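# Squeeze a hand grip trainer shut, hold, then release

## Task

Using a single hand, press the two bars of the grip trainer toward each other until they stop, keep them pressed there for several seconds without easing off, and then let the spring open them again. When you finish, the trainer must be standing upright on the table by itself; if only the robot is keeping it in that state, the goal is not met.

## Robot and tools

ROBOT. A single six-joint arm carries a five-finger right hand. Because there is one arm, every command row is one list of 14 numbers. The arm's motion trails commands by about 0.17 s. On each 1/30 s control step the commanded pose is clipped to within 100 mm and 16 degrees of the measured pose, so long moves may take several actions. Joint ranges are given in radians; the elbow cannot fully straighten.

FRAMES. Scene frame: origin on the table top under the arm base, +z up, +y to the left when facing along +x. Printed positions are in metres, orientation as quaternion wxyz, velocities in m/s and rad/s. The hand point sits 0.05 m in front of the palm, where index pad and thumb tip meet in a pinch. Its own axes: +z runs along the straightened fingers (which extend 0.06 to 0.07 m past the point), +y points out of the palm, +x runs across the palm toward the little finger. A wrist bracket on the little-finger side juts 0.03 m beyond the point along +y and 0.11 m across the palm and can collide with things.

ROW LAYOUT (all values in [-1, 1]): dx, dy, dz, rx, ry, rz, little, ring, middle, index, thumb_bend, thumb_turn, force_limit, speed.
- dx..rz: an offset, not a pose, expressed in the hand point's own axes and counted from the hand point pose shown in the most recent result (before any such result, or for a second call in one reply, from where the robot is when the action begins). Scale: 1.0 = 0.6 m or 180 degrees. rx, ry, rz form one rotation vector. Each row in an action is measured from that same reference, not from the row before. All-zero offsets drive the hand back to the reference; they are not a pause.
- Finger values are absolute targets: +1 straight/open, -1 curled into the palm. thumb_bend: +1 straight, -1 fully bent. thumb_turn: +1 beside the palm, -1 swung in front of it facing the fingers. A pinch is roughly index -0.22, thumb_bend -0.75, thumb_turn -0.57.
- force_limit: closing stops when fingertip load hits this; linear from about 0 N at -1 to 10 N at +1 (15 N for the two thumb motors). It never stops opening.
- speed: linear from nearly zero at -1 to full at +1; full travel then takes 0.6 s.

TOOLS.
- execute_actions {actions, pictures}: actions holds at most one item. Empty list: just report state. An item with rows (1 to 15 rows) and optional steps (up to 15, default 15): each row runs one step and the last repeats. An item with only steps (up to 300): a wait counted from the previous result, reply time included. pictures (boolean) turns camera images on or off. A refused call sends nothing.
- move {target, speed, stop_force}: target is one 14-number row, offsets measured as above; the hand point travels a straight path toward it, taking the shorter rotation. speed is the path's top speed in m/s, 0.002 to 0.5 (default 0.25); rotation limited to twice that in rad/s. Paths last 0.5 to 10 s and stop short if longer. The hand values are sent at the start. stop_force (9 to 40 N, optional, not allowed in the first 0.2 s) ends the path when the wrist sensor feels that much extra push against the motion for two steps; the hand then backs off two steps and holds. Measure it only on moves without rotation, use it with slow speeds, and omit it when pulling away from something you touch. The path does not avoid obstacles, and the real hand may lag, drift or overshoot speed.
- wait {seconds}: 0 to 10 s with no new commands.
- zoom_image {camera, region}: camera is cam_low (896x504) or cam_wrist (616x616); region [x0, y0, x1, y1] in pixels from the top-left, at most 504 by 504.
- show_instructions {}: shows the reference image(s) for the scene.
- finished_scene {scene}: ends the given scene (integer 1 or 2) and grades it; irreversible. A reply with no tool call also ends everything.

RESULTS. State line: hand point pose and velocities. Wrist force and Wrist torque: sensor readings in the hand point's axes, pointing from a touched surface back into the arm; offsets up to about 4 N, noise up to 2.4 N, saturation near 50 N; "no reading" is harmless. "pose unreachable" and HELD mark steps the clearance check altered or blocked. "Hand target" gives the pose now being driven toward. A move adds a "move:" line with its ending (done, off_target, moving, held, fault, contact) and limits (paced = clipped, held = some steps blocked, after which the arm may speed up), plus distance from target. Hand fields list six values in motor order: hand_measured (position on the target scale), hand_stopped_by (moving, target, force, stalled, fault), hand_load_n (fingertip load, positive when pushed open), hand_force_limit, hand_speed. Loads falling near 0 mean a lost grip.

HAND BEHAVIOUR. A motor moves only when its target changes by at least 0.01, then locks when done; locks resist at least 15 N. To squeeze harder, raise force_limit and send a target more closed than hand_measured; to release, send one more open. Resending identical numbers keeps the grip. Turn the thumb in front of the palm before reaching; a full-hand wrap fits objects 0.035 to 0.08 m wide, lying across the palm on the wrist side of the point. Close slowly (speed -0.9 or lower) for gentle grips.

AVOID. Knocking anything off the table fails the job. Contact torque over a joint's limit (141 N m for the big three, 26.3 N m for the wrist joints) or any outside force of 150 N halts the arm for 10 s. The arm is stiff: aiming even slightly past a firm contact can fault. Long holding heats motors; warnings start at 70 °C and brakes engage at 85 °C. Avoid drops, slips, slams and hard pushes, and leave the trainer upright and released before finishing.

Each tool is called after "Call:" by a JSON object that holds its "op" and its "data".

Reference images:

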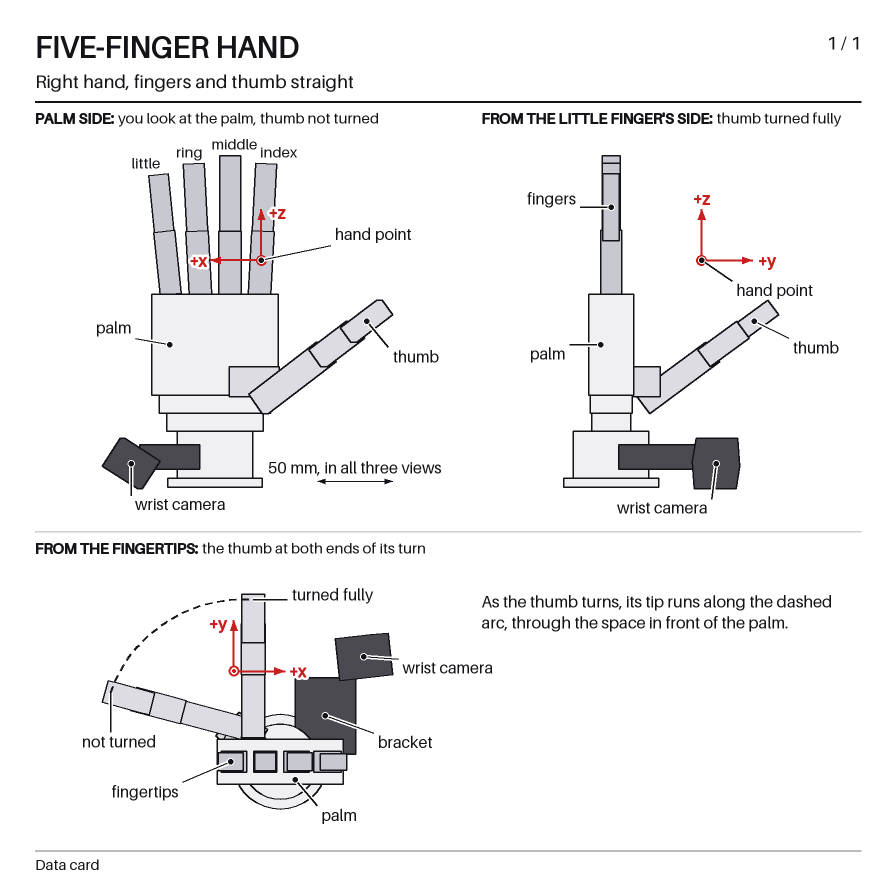

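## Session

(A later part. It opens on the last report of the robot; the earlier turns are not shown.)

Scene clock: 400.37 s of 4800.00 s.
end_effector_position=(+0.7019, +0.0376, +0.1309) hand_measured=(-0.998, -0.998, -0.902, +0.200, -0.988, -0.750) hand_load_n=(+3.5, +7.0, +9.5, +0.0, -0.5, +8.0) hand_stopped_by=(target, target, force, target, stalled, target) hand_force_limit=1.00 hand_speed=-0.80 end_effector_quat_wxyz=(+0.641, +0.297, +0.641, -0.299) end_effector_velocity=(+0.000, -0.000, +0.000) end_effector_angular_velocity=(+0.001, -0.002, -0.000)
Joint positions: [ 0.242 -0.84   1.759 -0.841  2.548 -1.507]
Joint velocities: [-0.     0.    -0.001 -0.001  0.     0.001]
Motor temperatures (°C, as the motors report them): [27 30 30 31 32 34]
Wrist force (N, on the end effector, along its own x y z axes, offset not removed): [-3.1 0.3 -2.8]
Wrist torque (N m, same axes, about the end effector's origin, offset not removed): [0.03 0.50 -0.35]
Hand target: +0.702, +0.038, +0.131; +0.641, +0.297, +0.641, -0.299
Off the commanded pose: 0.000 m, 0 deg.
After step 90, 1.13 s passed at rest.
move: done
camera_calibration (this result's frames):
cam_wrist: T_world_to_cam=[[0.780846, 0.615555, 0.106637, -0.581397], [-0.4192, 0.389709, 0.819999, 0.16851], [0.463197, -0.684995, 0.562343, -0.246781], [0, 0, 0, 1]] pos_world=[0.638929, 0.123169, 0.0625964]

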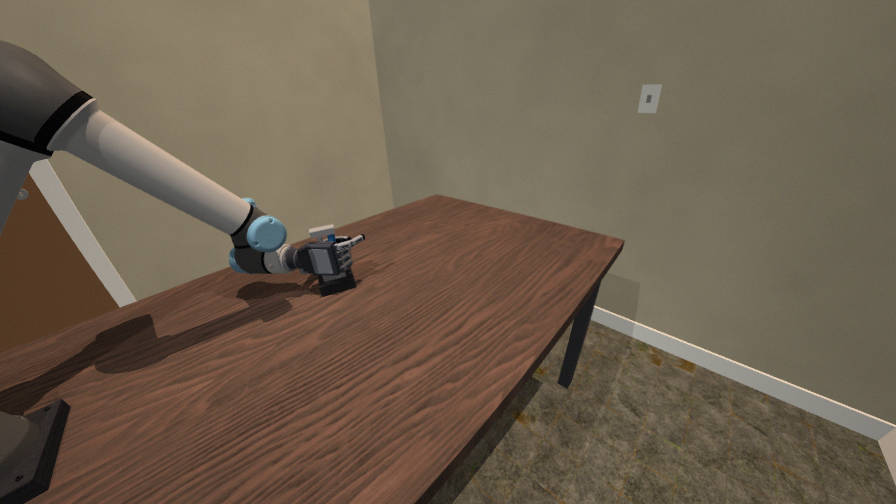

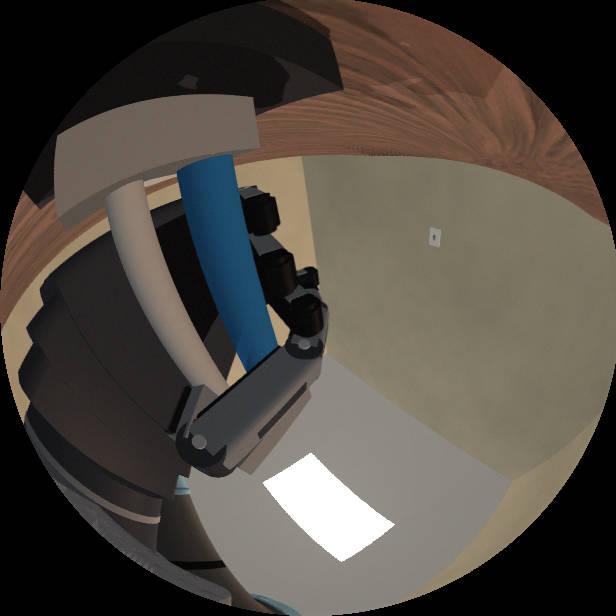

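Call:
{"op": "move", "data": {"target": [0,0,0,0,0,0,-1,-1,0.1,0.2,-1,-1,1,-0.7]}}

Call:
{"op": "zoom_image", "data": {"camera": "cam_wrist", "region": [60, 80, 360, 380]}}

Scene clock: 419.63 s of 4800.00 s.
end_effector_position=(+0.7019, +0.0376, +0.1309) hand_measured=(-0.998, -0.998, -0.860, +0.200, -0.986, -0.788) hand_load_n=(+3.5, +7.0, -10.5, +0.0, +3.0, +15.0) hand_stopped_by=(target, target, moving, target, stalled, force) hand_force_limit=1.00 hand_speed=-0.70 end_effector_quat_wxyz=(+0.641, +0.297, +0.641, -0.299) end_effector_velocity=(+0.000, +0.000, +0.001) end_effector_angular_velocity=(-0.001, -0.001, +0.000)
Joint positions: [ 0.242 -0.84   1.759 -0.841  2.548 -1.507]
Joint velocities: [-0.    -0.    -0.001 -0.    -0.    -0.001]
Motor temperatures (°C, as the motors report them): [27 30 30 31 32 34]
Wrist force (N, on the end effector, along its own x y z axes, offset not removed): [3.3 5.4 2.8]
Wrist torque (N m, same axes, about the end effector's origin, offset not removed): [0.58 -0.46 0.35]
Hand target: +0.702, +0.038, +0.131; +0.641, +0.297, +0.641, -0.299
Off the commanded pose: 0.000 m, 0 deg.
After step 90, 15.57 s passed at rest.
move: done
camera_calibration (this result's frames):
cam_wrist: T_world_to_cam=[[0.780843, 0.615556, 0.106654, -0.581399], [-0.419216, 0.389707, 0.819992, 0.16852], [0.463187, -0.684996, 0.562351, -0.246777], [0, 0, 0, 1]] pos_world=[0.638931, 0.123169, 0.0625989]

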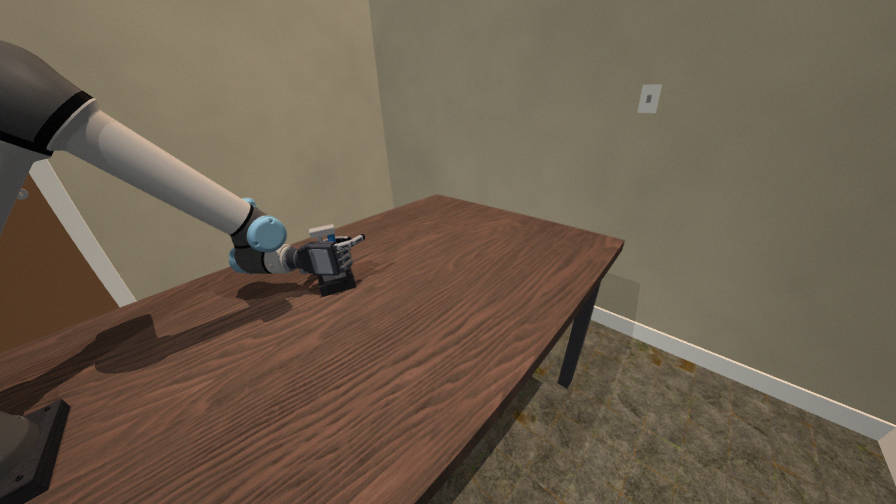

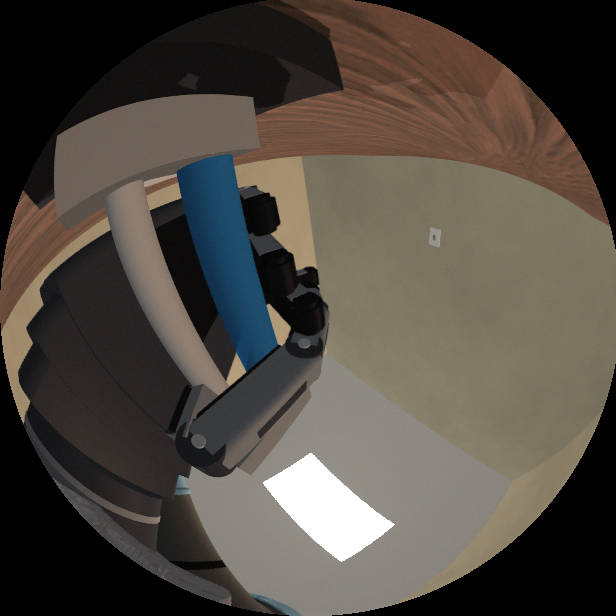

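Region (60, 80, 360, 380) of cam_wrist's 616x616 image, scaled by 1.680, with more detail than that image has.

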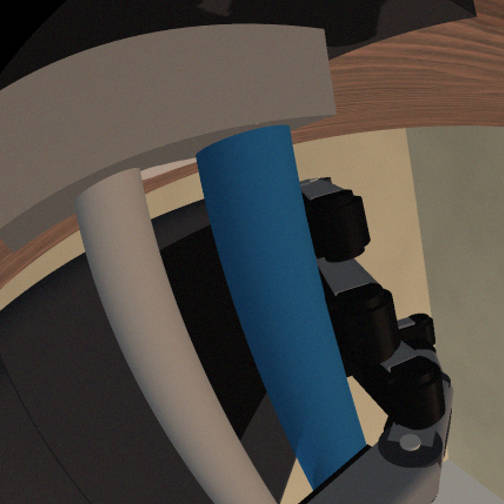

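Tangled. Back the thumb off, free the middle finger, then turn.

Call:
{"op": "move", "data": {"target": [0,0,0,0,0,0,-1,-1,0.15,0.2,-1,-0.65,1,-0.3]}}

Call:
{"op": "move", "data": {"target": [0,0,0,0,0,0,-1,-1,0.15,0.2,-1,-1,1,-0.7]}}

Call:
{"op": "zoom_image", "data": {"camera": "cam_wrist", "region": [60, 80, 360, 380]}}

Scene clock: 426.87 s of 4800.00 s.
end_effector_position=(+0.7019, +0.0376, +0.1309) hand_measured=(-0.998, -0.998, +0.150, +0.200, -0.988, -0.650) hand_load_n=(+3.5, +7.0, +0.0, +0.0, +0.0, -0.5) hand_stopped_by=(target, target, target, target, stalled, target) hand_force_limit=1.00 hand_speed=-0.30 end_effector_quat_wxyz=(+0.641, +0.297, +0.641, -0.299) end_effector_velocity=(+0.000, -0.000, -0.000) end_effector_angular_velocity=(-0.001, +0.002, -0.000)
Joint positions: [ 0.242 -0.84   1.759 -0.841  2.548 -1.507]
Joint velocities: [-0.     0.    -0.    -0.    -0.    -0.002]
Motor temperatures (°C, as the motors report them): [27 30 30 31 32 34]
Wrist force (N, on the end effector, along its own x y z axes, offset not removed): [1.9 -2.1 1.6]
Wrist torque (N m, same axes, about the end effector's origin, offset not removed): [-0.38 -0.30 -0.07]
Hand target: +0.702, +0.038, +0.131; +0.641, +0.297, +0.641, -0.299
Off the commanded pose: 0.000 m, 0 deg.
After step 140, 1.43 s passed at rest.
move: done
camera_calibration (this result's frames):
cam_wrist: T_world_to_cam=[[0.780846, 0.615555, 0.106637, -0.581397], [-0.419199, 0.389709, 0.819999, 0.168509], [0.463197, -0.684995, 0.562343, -0.246781], [0, 0, 0, 1]] pos_world=[0.638929, 0.123169, 0.0625962]

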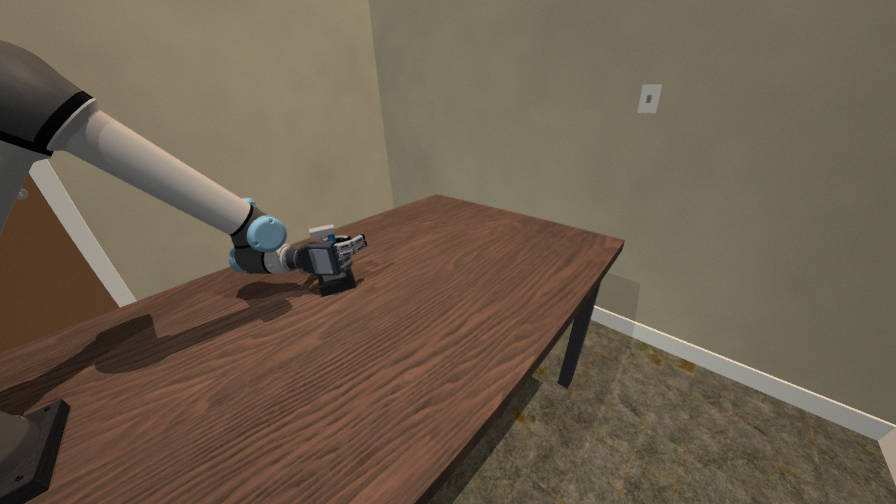

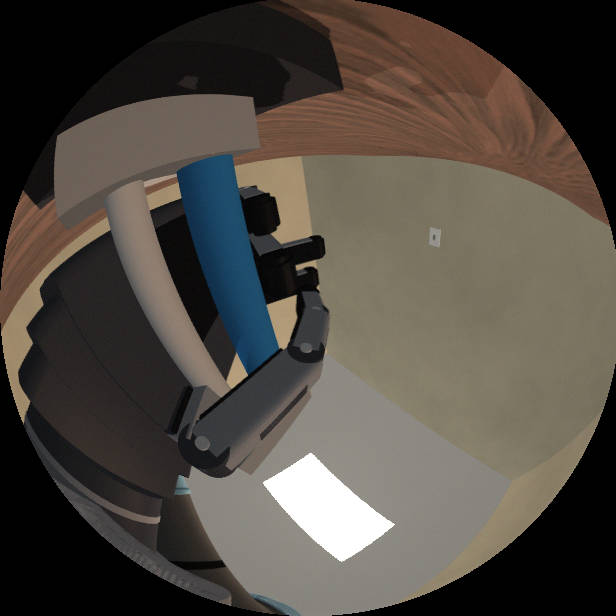

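Scene clock: 427.97 s of 4800.00 s.
end_effector_position=(+0.7019, +0.0376, +0.1309) hand_measured=(-0.998, -0.998, +0.150, +0.200, -0.988, -1.000) hand_load_n=(+3.5, +7.0, +0.0, +0.0, +0.0, +0.5) hand_stopped_by=(target, target, target, target, stalled, target) hand_force_limit=1.00 hand_speed=-0.70 end_effector_quat_wxyz=(+0.641, +0.297, +0.641, -0.299) end_effector_velocity=(-0.000, +0.000, -0.001) end_effector_angular_velocity=(-0.001, +0.001, +0.000)
Joint positions: [ 0.242 -0.84   1.759 -0.841  2.548 -1.507]
Joint velocities: [ 0.     0.001  0.    -0.     0.    -0.001]
Motor temperatures (°C, as the motors report them): [27 30 30 31 32 34]
Wrist force (N, on the end effector, along its own x y z axes, offset not removed): [2.6 0.2 2.8]
Wrist torque (N m, same axes, about the end effector's origin, offset not removed): [-0.19 -0.62 0.15]
Hand target: +0.702, +0.038, +0.131; +0.641, +0.297, +0.641, -0.299
Off the commanded pose: 0.000 m, 0 deg.
move: done
camera_calibration (this result's frames):
cam_wrist: T_world_to_cam=[[0.780846, 0.615555, 0.106637, -0.581397], [-0.419199, 0.389709, 0.819999, 0.16851], [0.463197, -0.684995, 0.562343, -0.24678], [0, 0, 0, 1]] pos_world=[0.638929, 0.123169, 0.0625963]

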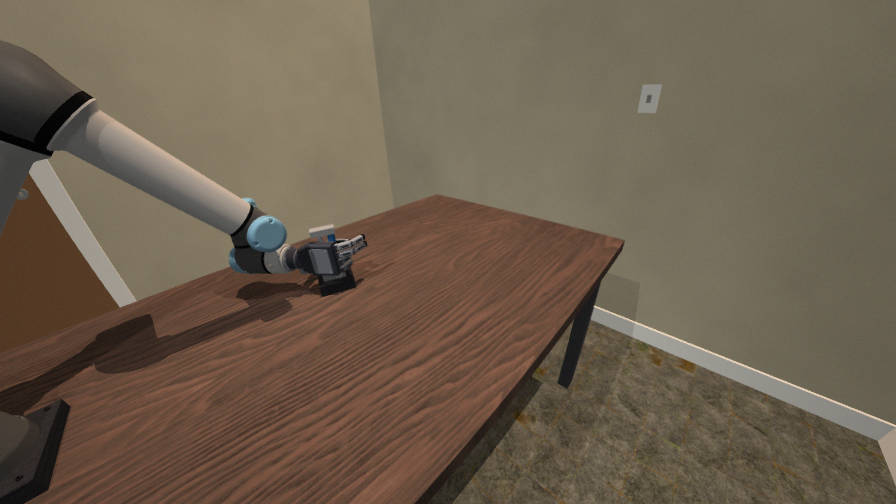

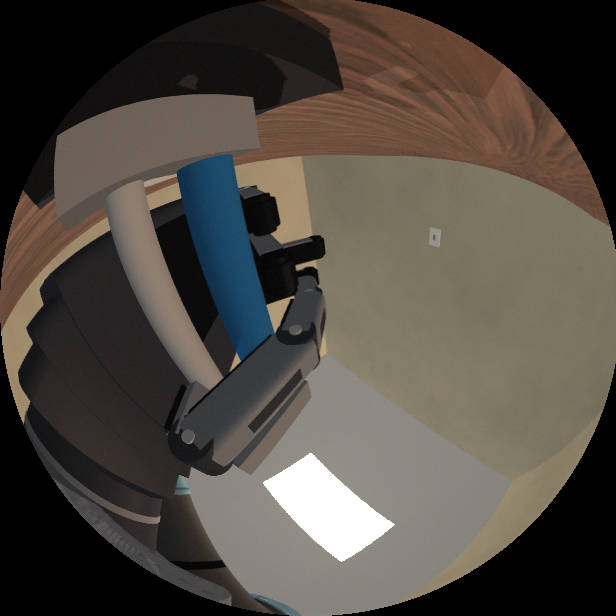

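Region (60, 80, 360, 380) of cam_wrist's 616x616 image, scaled by 1.680, with more detail than that image has.

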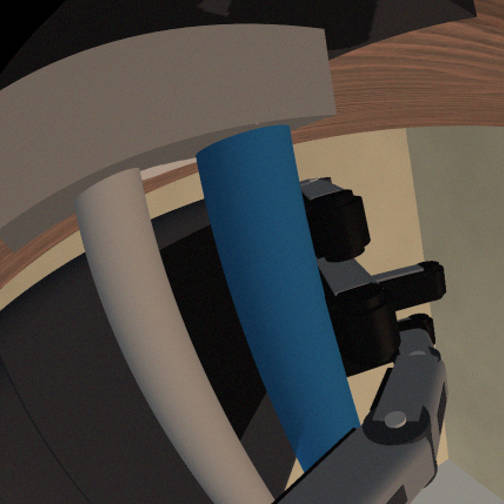

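Call:
{"op": "move", "data": {"target": [0,0,0,0,0,0,-0.5,-0.5,0.15,0.2,0.5,-0.6,1,-0.2]}}

Call:
{"op": "move", "data": {"target": [0,-0.057,-0.01,0.167,0,0,-0.5,-0.5,-0.5,0.2,0.5,-0.6,1,-0.2], "speed": 0.1}}

Scene clock: 446.37 s of 4800.00 s.
end_effector_position=(+0.7019, +0.0376, +0.1309) hand_measured=(-0.500, -0.500, +0.150, +0.200, +0.500, -0.600) hand_load_n=(+0.0, +0.0, +0.0, +0.0, +0.0, +0.0) hand_stopped_by=(target, target, target, target, target, target) hand_force_limit=1.00 hand_speed=-0.20 end_effector_quat_wxyz=(+0.641, +0.297, +0.641, -0.299) end_effector_velocity=(-0.000, -0.000, +0.000) end_effector_angular_velocity=(+0.001, -0.001, -0.000)
Joint positions: [ 0.242 -0.84   1.759 -0.841  2.548 -1.507]
Joint velocities: [-0.     0.    -0.    -0.     0.     0.001]
Motor temperatures (°C, as the motors report them): [27 30 30 31 32 34]
Wrist force (N, on the end effector, along its own x y z axes, offset not removed): [-1.2 2.0 -0.9]
Wrist torque (N m, same axes, about the end effector's origin, offset not removed): [0.50 0.11 0.13]
Hand target: +0.702, +0.038, +0.131; +0.641, +0.297, +0.641, -0.299
Off the commanded pose: 0.000 m, 0 deg.
After step 90, 13.37 s passed at rest.
move: done
camera_calibration (this result's frames):
cam_wrist: T_world_to_cam=[[0.780847, 0.615555, 0.106632, -0.581395], [-0.419194, 0.38971, 0.820001, 0.168507], [0.463201, -0.684995, 0.562341, -0.24678], [0, 0, 0, 1]] pos_world=[0.638926, 0.123169, 0.062594]

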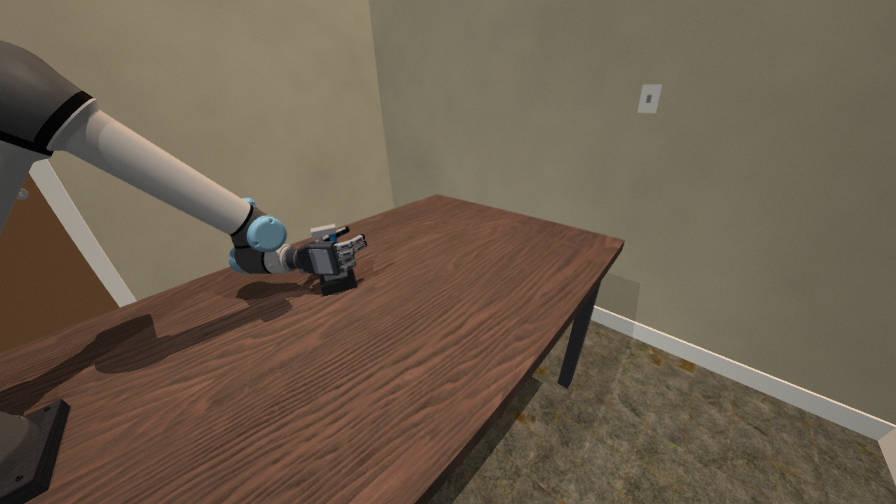

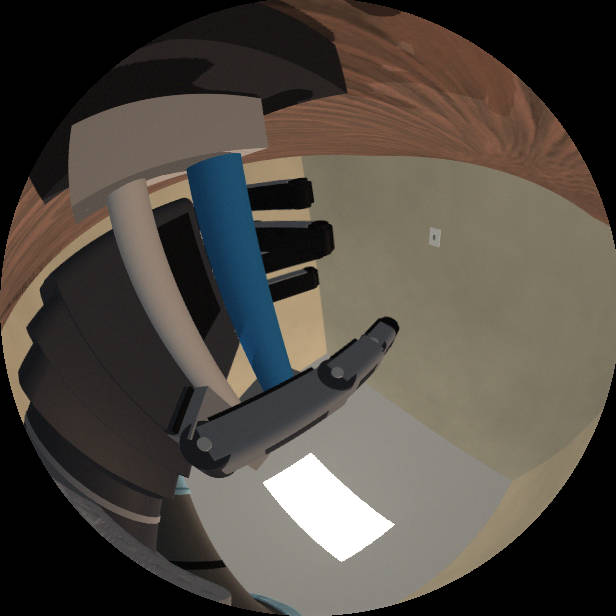

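Scene clock: 449.37 s of 4800.00 s.
end_effector_position=(+0.6719, +0.0201, +0.1308) hand_measured=(-0.500, -0.500, -0.500, +0.200, +0.500, -0.600) hand_load_n=(+0.0, +0.0, +0.0, +0.0, +0.0, +0.0) hand_stopped_by=(target, target, target, target, target, target) hand_force_limit=1.00 hand_speed=-0.20 end_effector_quat_wxyz=(+0.556, +0.440, +0.534, -0.460) end_effector_velocity=(+0.000, -0.000, +0.000) end_effector_angular_velocity=(-0.004, -0.001, -0.015)
Joint positions: [ 0.334 -0.627  1.351 -0.392  3.149 -1.261]
Joint velocities: [ 0.001 -0.    -0.    -0.039  0.016 -0.04 ]
Motor temperatures (°C, as the motors report them): [27 30 30 31 32 34]
Wrist force (N, on the end effector, along its own x y z axes, offset not removed): [-1.7 -1.6 -2.6]
Wrist torque (N m, same axes, about the end effector's origin, offset not removed): [0.00 0.36 0.00]
Hand target: +0.672, +0.020, +0.131; +0.556, +0.440, +0.534, -0.461
Off the commanded pose: 0.000 m, 2 deg.
move: done
camera_calibration (this result's frames):
cam_wrist: T_world_to_cam=[[0.980819, 0.161927, 0.108507, -0.672622], [-0.18333, 0.577255, 0.795718, 0.00377353], [0.0662123, -0.800348, 0.595869, 0.0198048], [0, 0, 0, 1]] pos_world=[0.659101, 0.122588, 0.0581803]

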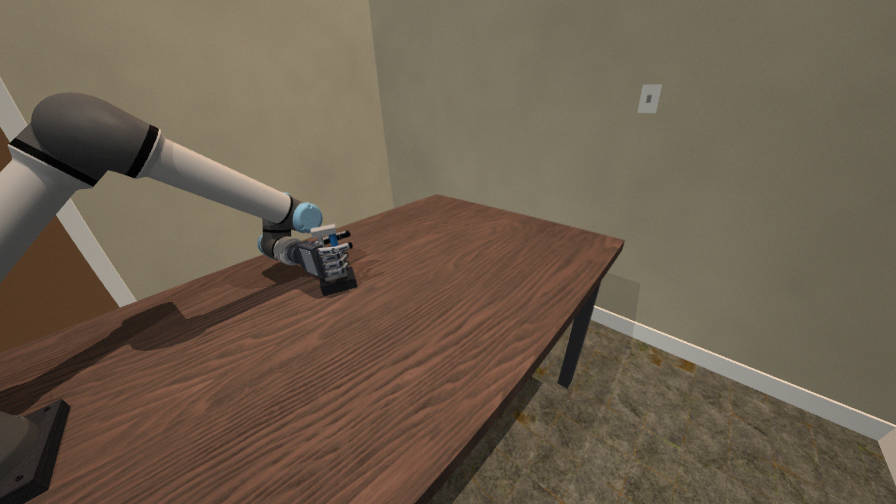

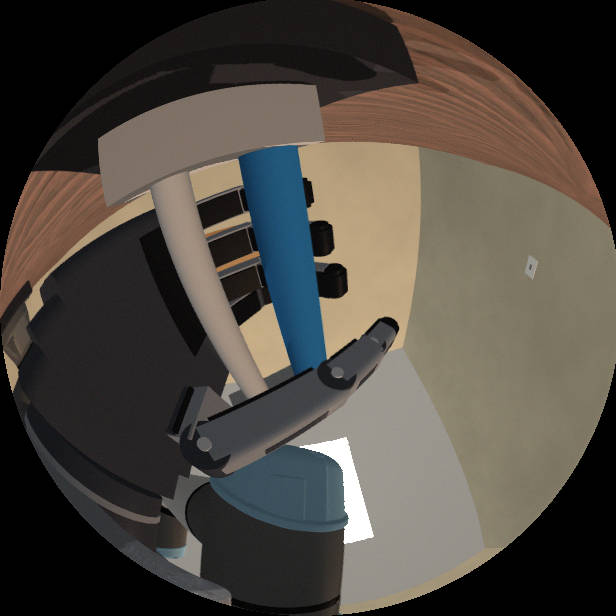

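Call:
{"op": "move", "data": {"target": [0,0,0,0,0,0,-0.5,-0.5,-0.5,0.2,-1,-0.6,1,-0.5]}}

Call:
{"op": "move", "data": {"target": [0,0,0,0,0,0,-1,-1,-1,0.2,-1,-0.6,1,-0.8]}}

Scene clock: 457.13 s of 4800.00 s.
end_effector_position=(+0.6719, +0.0201, +0.1309) hand_measured=(-0.500, -0.500, -0.500, +0.200, -0.992, -0.600) hand_load_n=(+0.0, +0.0, +0.0, +0.0, +5.0, -1.0) hand_stopped_by=(target, target, target, target, target, target) hand_force_limit=1.00 hand_speed=-0.50 end_effector_quat_wxyz=(+0.556, +0.440, +0.534, -0.460) end_effector_velocity=(-0.000, -0.000, -0.000) end_effector_angular_velocity=(-0.000, +0.001, -0.000)
Joint positions: [ 0.334 -0.628  1.353 -0.398  3.149 -1.267]
Joint velocities: [-0.     0.     0.001  0.     0.    -0.001]
Motor temperatures (°C, as the motors report them): [27 30 30 31 32 34]
Wrist force (N, on the end effector, along its own x y z axes, offset not removed): [0.7 -2.4 0.7]
Wrist torque (N m, same axes, about the end effector's origin, offset not removed): [-0.28 -0.15 -0.02]
Hand target: +0.672, +0.020, +0.131; +0.556, +0.440, +0.534, -0.460
Off the commanded pose: 0.000 m, 0 deg.
After step 90, 1.63 s passed at rest.
move: done
camera_calibration (this result's frames):
cam_wrist: T_world_to_cam=[[0.980816, 0.161894, 0.108586, -0.672637], [-0.183372, 0.57722, 0.795733, 0.0037508], [0.066147, -0.800379, 0.595833, 0.0198168], [0, 0, 0, 1]] pos_world=[0.65911, 0.122592, 0.0582465]

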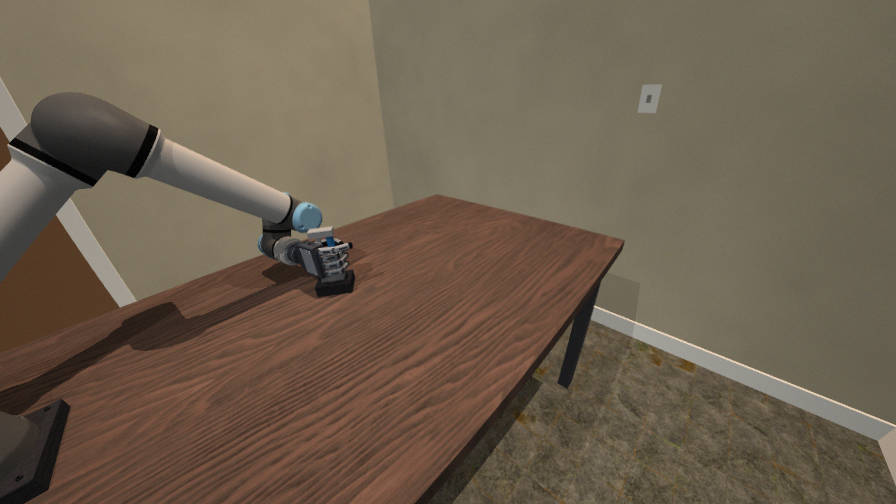

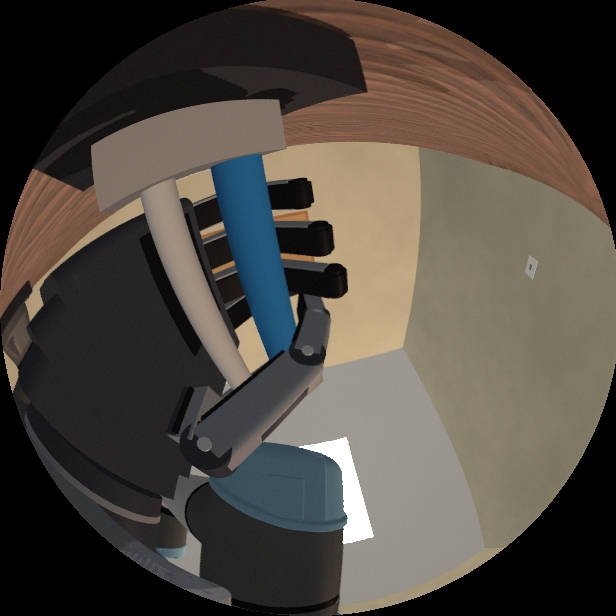

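Scene clock: 458.40 s of 4800.00 s.
end_effector_position=(+0.6719, +0.0201, +0.1309) hand_measured=(-0.828, -0.784, -0.766, +0.200, -0.994, -0.600) hand_load_n=(+9.5, +4.0, +6.0, +0.0, +0.0, +0.0) hand_stopped_by=(force, force, force, target, target, target) hand_force_limit=1.00 hand_speed=-0.80 end_effector_quat_wxyz=(+0.556, +0.440, +0.534, -0.460) end_effector_velocity=(+0.000, -0.000, +0.001) end_effector_angular_velocity=(+0.000, -0.002, -0.000)
Joint positions: [ 0.334 -0.628  1.353 -0.398  3.149 -1.267]
Joint velocities: [-0.    -0.001 -0.001 -0.     0.     0.   ]
Motor temperatures (°C, as the motors report them): [27 30 30 31 32 34]
Wrist force (N, on the end effector, along its own x y z axes, offset not removed): [2.5 5.5 18.0]
Wrist torque (N m, same axes, about the end effector's origin, offset not removed): [-0.19 -0.73 0.37]
Hand target: +0.672, +0.020, +0.131; +0.556, +0.440, +0.534, -0.460
Off the commanded pose: 0.000 m, 0 deg.
move: done
camera_calibration (this result's frames):
cam_wrist: T_world_to_cam=[[0.980815, 0.161887, 0.108606, -0.672638], [-0.183384, 0.577218, 0.795732, 0.00376381], [0.0661293, -0.800382, 0.595832, 0.0198258], [0, 0, 0, 1]] pos_world=[0.659112, 0.122587, 0.0582447]

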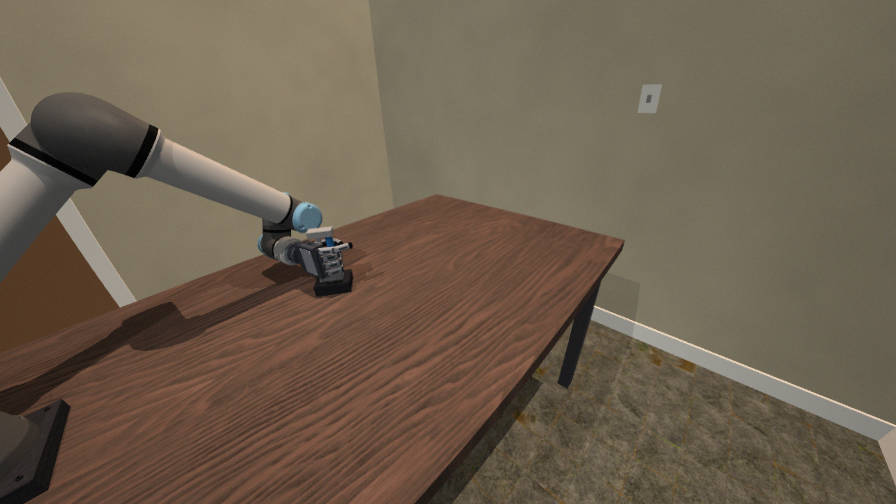

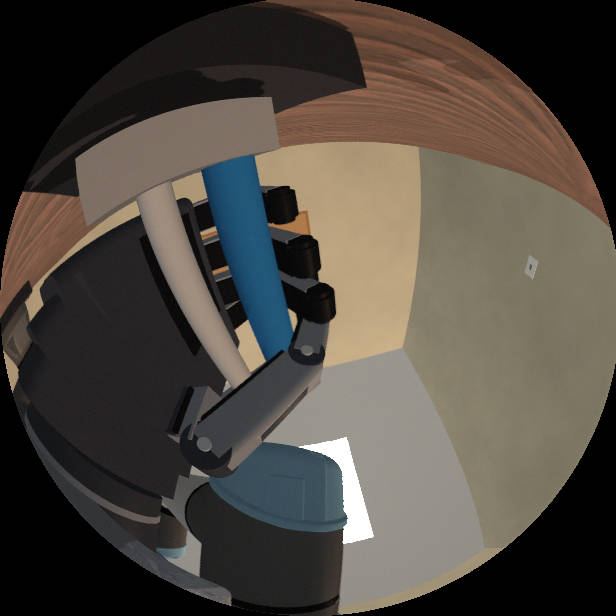

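Call:
{"op": "move", "data": {"target": [0,0,0,0,0,0,-0.98,-0.98,-0.98,0.2,-1,-0.6,1,-0.8]}}

Call:
{"op": "move", "data": {"target": [0,0,0,0,0,0,-1,-1,-1,0.2,-1,-0.6,1,-0.5]}}

Scene clock: 464.13 s of 4800.00 s.
end_effector_position=(+0.6719, +0.0201, +0.1309) hand_measured=(-0.834, -0.814, -0.788, +0.200, -0.994, -0.600) hand_load_n=(+3.5, +9.0, +8.5, +0.0, +0.0, +0.0) hand_stopped_by=(force, force, force, target, target, target) hand_force_limit=1.00 hand_speed=-0.80 end_effector_quat_wxyz=(+0.556, +0.440, +0.534, -0.460) end_effector_velocity=(+0.000, -0.000, +0.001) end_effector_angular_velocity=(+0.000, -0.001, -0.000)
Joint positions: [ 0.334 -0.628  1.353 -0.398  3.15  -1.267]
Joint velocities: [-0.    -0.001 -0.    -0.001  0.    -0.   ]
Motor temperatures (°C, as the motors report them): [27 30 30 31 32 34]
Wrist force (N, on the end effector, along its own x y z axes, offset not removed): [1.0 1.7 21.3]
Wrist torque (N m, same axes, about the end effector's origin, offset not removed): [-1.03 -0.30 0.35]
Hand target: +0.672, +0.020, +0.131; +0.556, +0.440, +0.534, -0.460
Off the commanded pose: 0.000 m, 0 deg.
After step 90, 2.03 s passed at rest.
move: done
camera_calibration (this result's frames):
cam_wrist: T_world_to_cam=[[0.980818, 0.16188, 0.108583, -0.672635], [-0.183361, 0.577225, 0.795732, 0.00374781], [0.0661368, -0.800379, 0.595835, 0.019819], [0, 0, 0, 1]] pos_world=[0.659109, 0.122586, 0.0582455]

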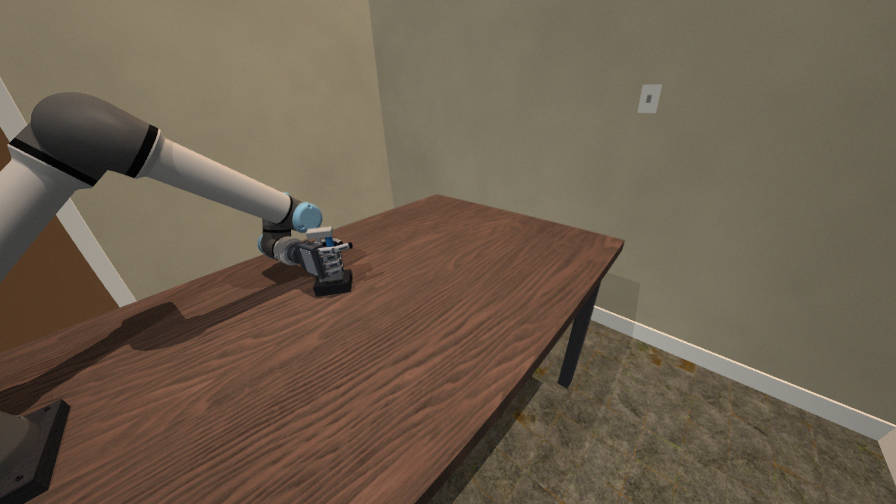

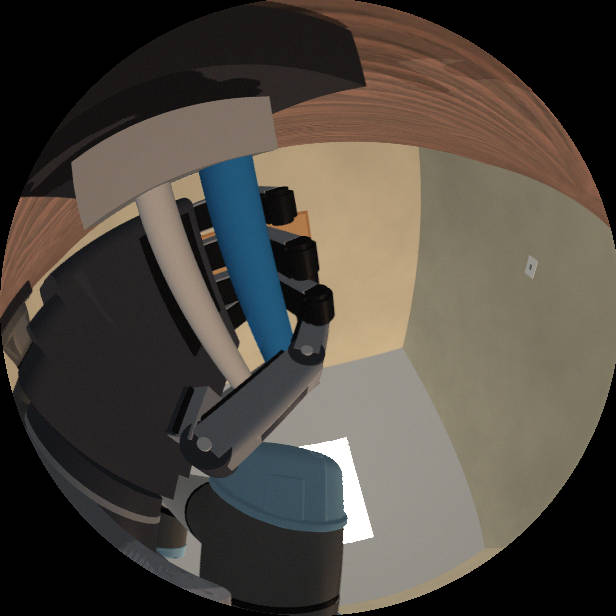

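Scene clock: 464.63 s of 4800.00 s.
end_effector_position=(+0.6719, +0.0201, +0.1309) hand_measured=(-0.884, -0.832, -0.820, +0.200, -0.994, -0.600) hand_load_n=(+10.5, +3.0, +10.0, +0.0, +0.0, +0.0) hand_stopped_by=(force, force, force, target, target, target) hand_force_limit=1.00 hand_speed=-0.50 end_effector_quat_wxyz=(+0.556, +0.440, +0.534, -0.460) end_effector_velocity=(-0.000, +0.000, +0.000) end_effector_angular_velocity=(+0.000, -0.002, +0.000)
Joint positions: [ 0.334 -0.628  1.353 -0.398  3.15  -1.267]
Joint velocities: [ 0.    -0.     0.     0.    -0.     0.002]
Motor temperatures (°C, as the motors report them): [27 30 30 31 32 34]
Wrist force (N, on the end effector, along its own x y z axes, offset not removed): [-2.3 0.3 16.3]
Wrist torque (N m, same axes, about the end effector's origin, offset not removed): [-0.58 -0.15 0.10]
Hand target: +0.672, +0.020, +0.131; +0.556, +0.440, +0.534, -0.460
Off the commanded pose: 0.000 m, 0 deg.
move: done
camera_calibration (this result's frames):
cam_wrist: T_world_to_cam=[[0.980817, 0.161882, 0.108592, -0.672639], [-0.18337, 0.577223, 0.795732, 0.00375062], [0.0661329, -0.80038, 0.595835, 0.0198214], [0, 0, 0, 1]] pos_world=[0.659113, 0.122588, 0.0582486]

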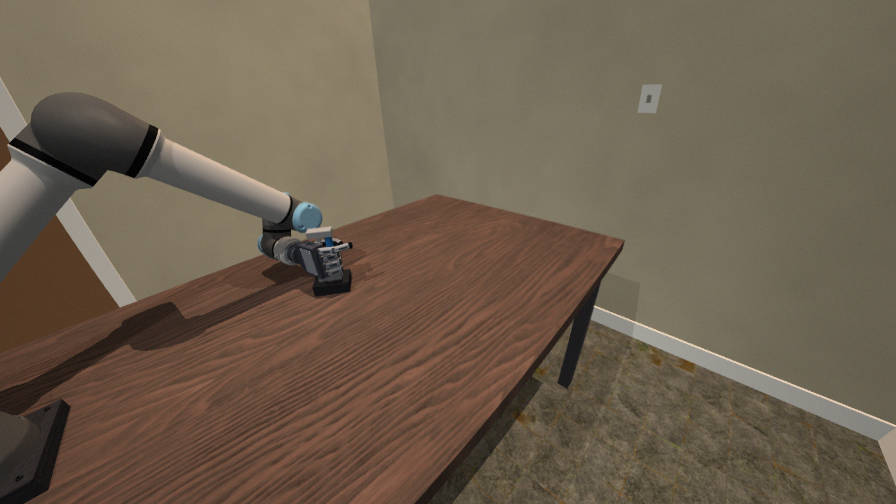

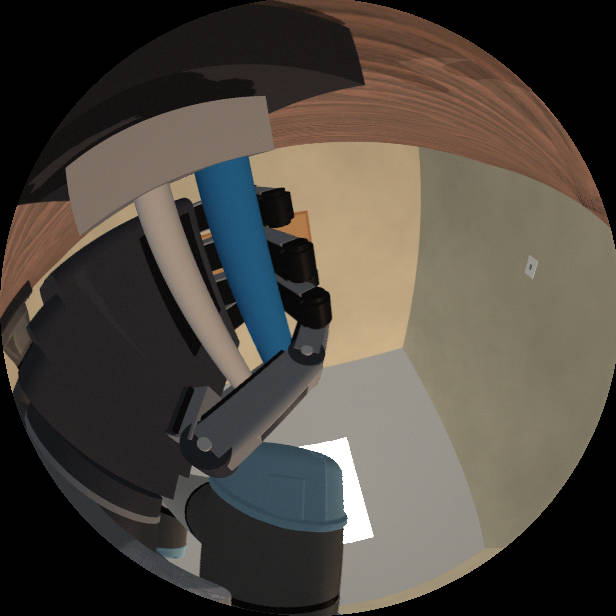

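Call:
{"op": "execute_actions", "data": {"actions": [{"rows":[[0,0,0,0,0,0,-0.98,-0.98,-0.98,0.2,-1,-0.6,1,-0.4],[0,0,0,0,0,0,-0.98,-0.98,-0.98,0.2,-1,-0.6,1,-0.4],[0,0,0,0,0,0,-0.98,-0.98,-0.98,0.2,-1,-0.6,1,-0.4],[0,0,0,0,0,0,-0.98,-0.98,-0.98,0.2,-1,-0.6,1,-0.4],[0,0,0,0,0,0,-0.98,-0.98,-0.98,0.2,-1,-0.6,1,-0.4],[0,0,0,0,0,0,-1,-1,-1,0.2,-1,-0.6,1,-0.4],[0,0,0,0,0,0,-1,-1,-1,0.2,-1,-0.6,1,-0.4],[0,0,0,0,0,0,-1,-1,-1,0.2,-1,-0.6,1,-0.4],[0,0,0,0,0,0,-1,-1,-1,0.2,-1,-0.6,1,-0.4],[0,0,0,0,0,0,-1,-1,-1,0.2,-1,-0.6,1,-0.4],[0,0,0,0,0,0,-0.98,-0.98,-0.98,0.2,-1,-0.6,1,-0.4]],"steps":15}]}}

Scene clock: 475.40 s of 4800.00 s.
end_effector_position=(+0.6719, +0.0201, +0.1309) hand_measured=(-0.894, -0.858, -0.834, +0.200, -0.994, -0.600) hand_load_n=(+10.0, +10.0, +11.0, +0.0, +0.0, +0.0) hand_stopped_by=(force, force, force, target, target, target) hand_force_limit=1.00 hand_speed=-0.40 end_effector_quat_wxyz=(+0.556, +0.440, +0.534, -0.460) end_effector_velocity=(+0.000, +0.000, -0.001) end_effector_angular_velocity=(-0.000, +0.000, +0.000)
Joint positions: [ 0.334 -0.628  1.353 -0.398  3.15  -1.267]
Joint velocities: [ 0.     0.001 -0.     0.    -0.     0.001]
Motor temperatures (°C, as the motors report them): [27 30 30 31 32 34]
Wrist force (N, on the end effector, along its own x y z axes, offset not removed): [-4.8 4.7 27.3]
Wrist torque (N m, same axes, about the end effector's origin, offset not removed): [-0.93 -0.23 0.07]
Hand target: +0.672, +0.020, +0.131; +0.556, +0.440, +0.534, -0.460
Off the commanded pose: 0.000 m, 0 deg.
Steps of this call (steps 1 to 90: nothing new was sent; then 7.27 s passed at rest; steps 91 to 105: all 15 steps of this action). Readings (end_effector_position | what the end effector reports):
91: (+0.6719, +0.0201, +0.1309) | hand_measured=(-0.884, -0.832, -0.820, +0.200, -0.994, -0.600) hand_load_n=(+10.5, +3.0, +10.0, +0.0, +0.0, +0.0) hand_stopped_by=(force, moving, moving, target, target, target) hand_force_limit=1.00 hand_speed=-0.40
92: (+0.6719, +0.0201, +0.1309) | hand_measured=(-0.884, -0.832, -0.820, +0.200, -0.994, -0.600) hand_load_n=(+10.5, +3.0, +10.0, +0.0, +0.0, +0.0) hand_stopped_by=(force, moving, moving, target, target, target) hand_force_limit=1.00 hand_speed=-0.40
94: (+0.6719, +0.0201, +0.1309) | hand_measured=(-0.884, -0.856, -0.826, +0.200, -0.994, -0.600) hand_load_n=(+8.5, +11.5, +10.0, +0.0, +0.0, +0.0) hand_stopped_by=(force, force, moving, target, target, target) hand_force_limit=1.00 hand_speed=-0.40
98: (+0.6719, +0.0201, +0.1309) | hand_measured=(-0.884, -0.854, -0.828, +0.200, -0.994, -0.600) hand_load_n=(+7.5, +10.0, +9.5, +0.0, +0.0, +0.0) hand_stopped_by=(moving, moving, force, target, target, target) hand_force_limit=1.00 hand_speed=-0.40
105: the state above
camera_calibration (this result's frames):
cam_wrist: T_world_to_cam=[[0.980817, 0.161882, 0.108592, -0.672639], [-0.18337, 0.577223, 0.795732, 0.00375072], [0.066133, -0.80038, 0.595835, 0.0198214], [0, 0, 0, 1]] pos_world=[0.659113, 0.122588, 0.0582486]

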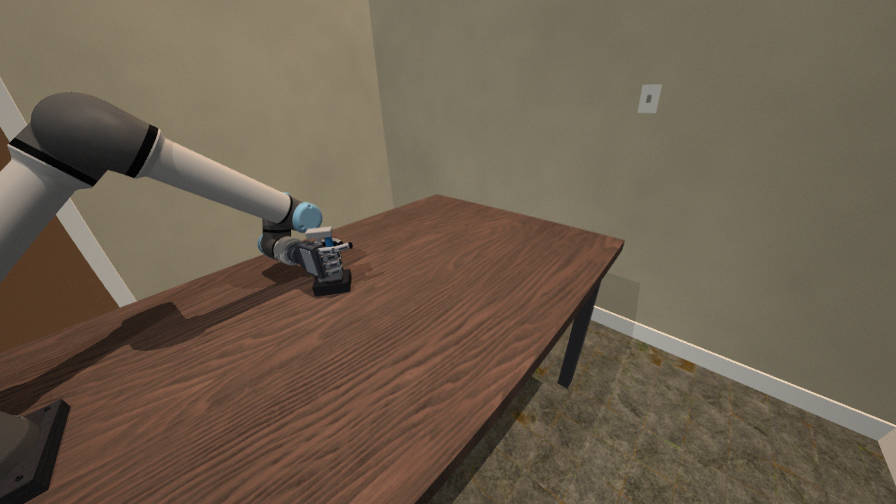

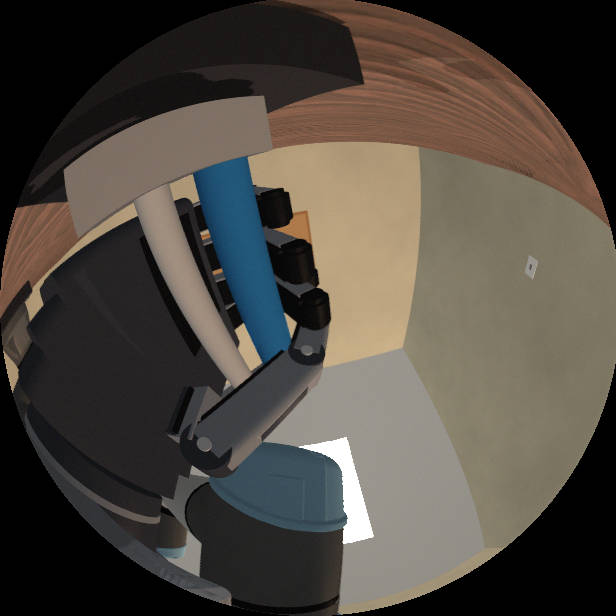

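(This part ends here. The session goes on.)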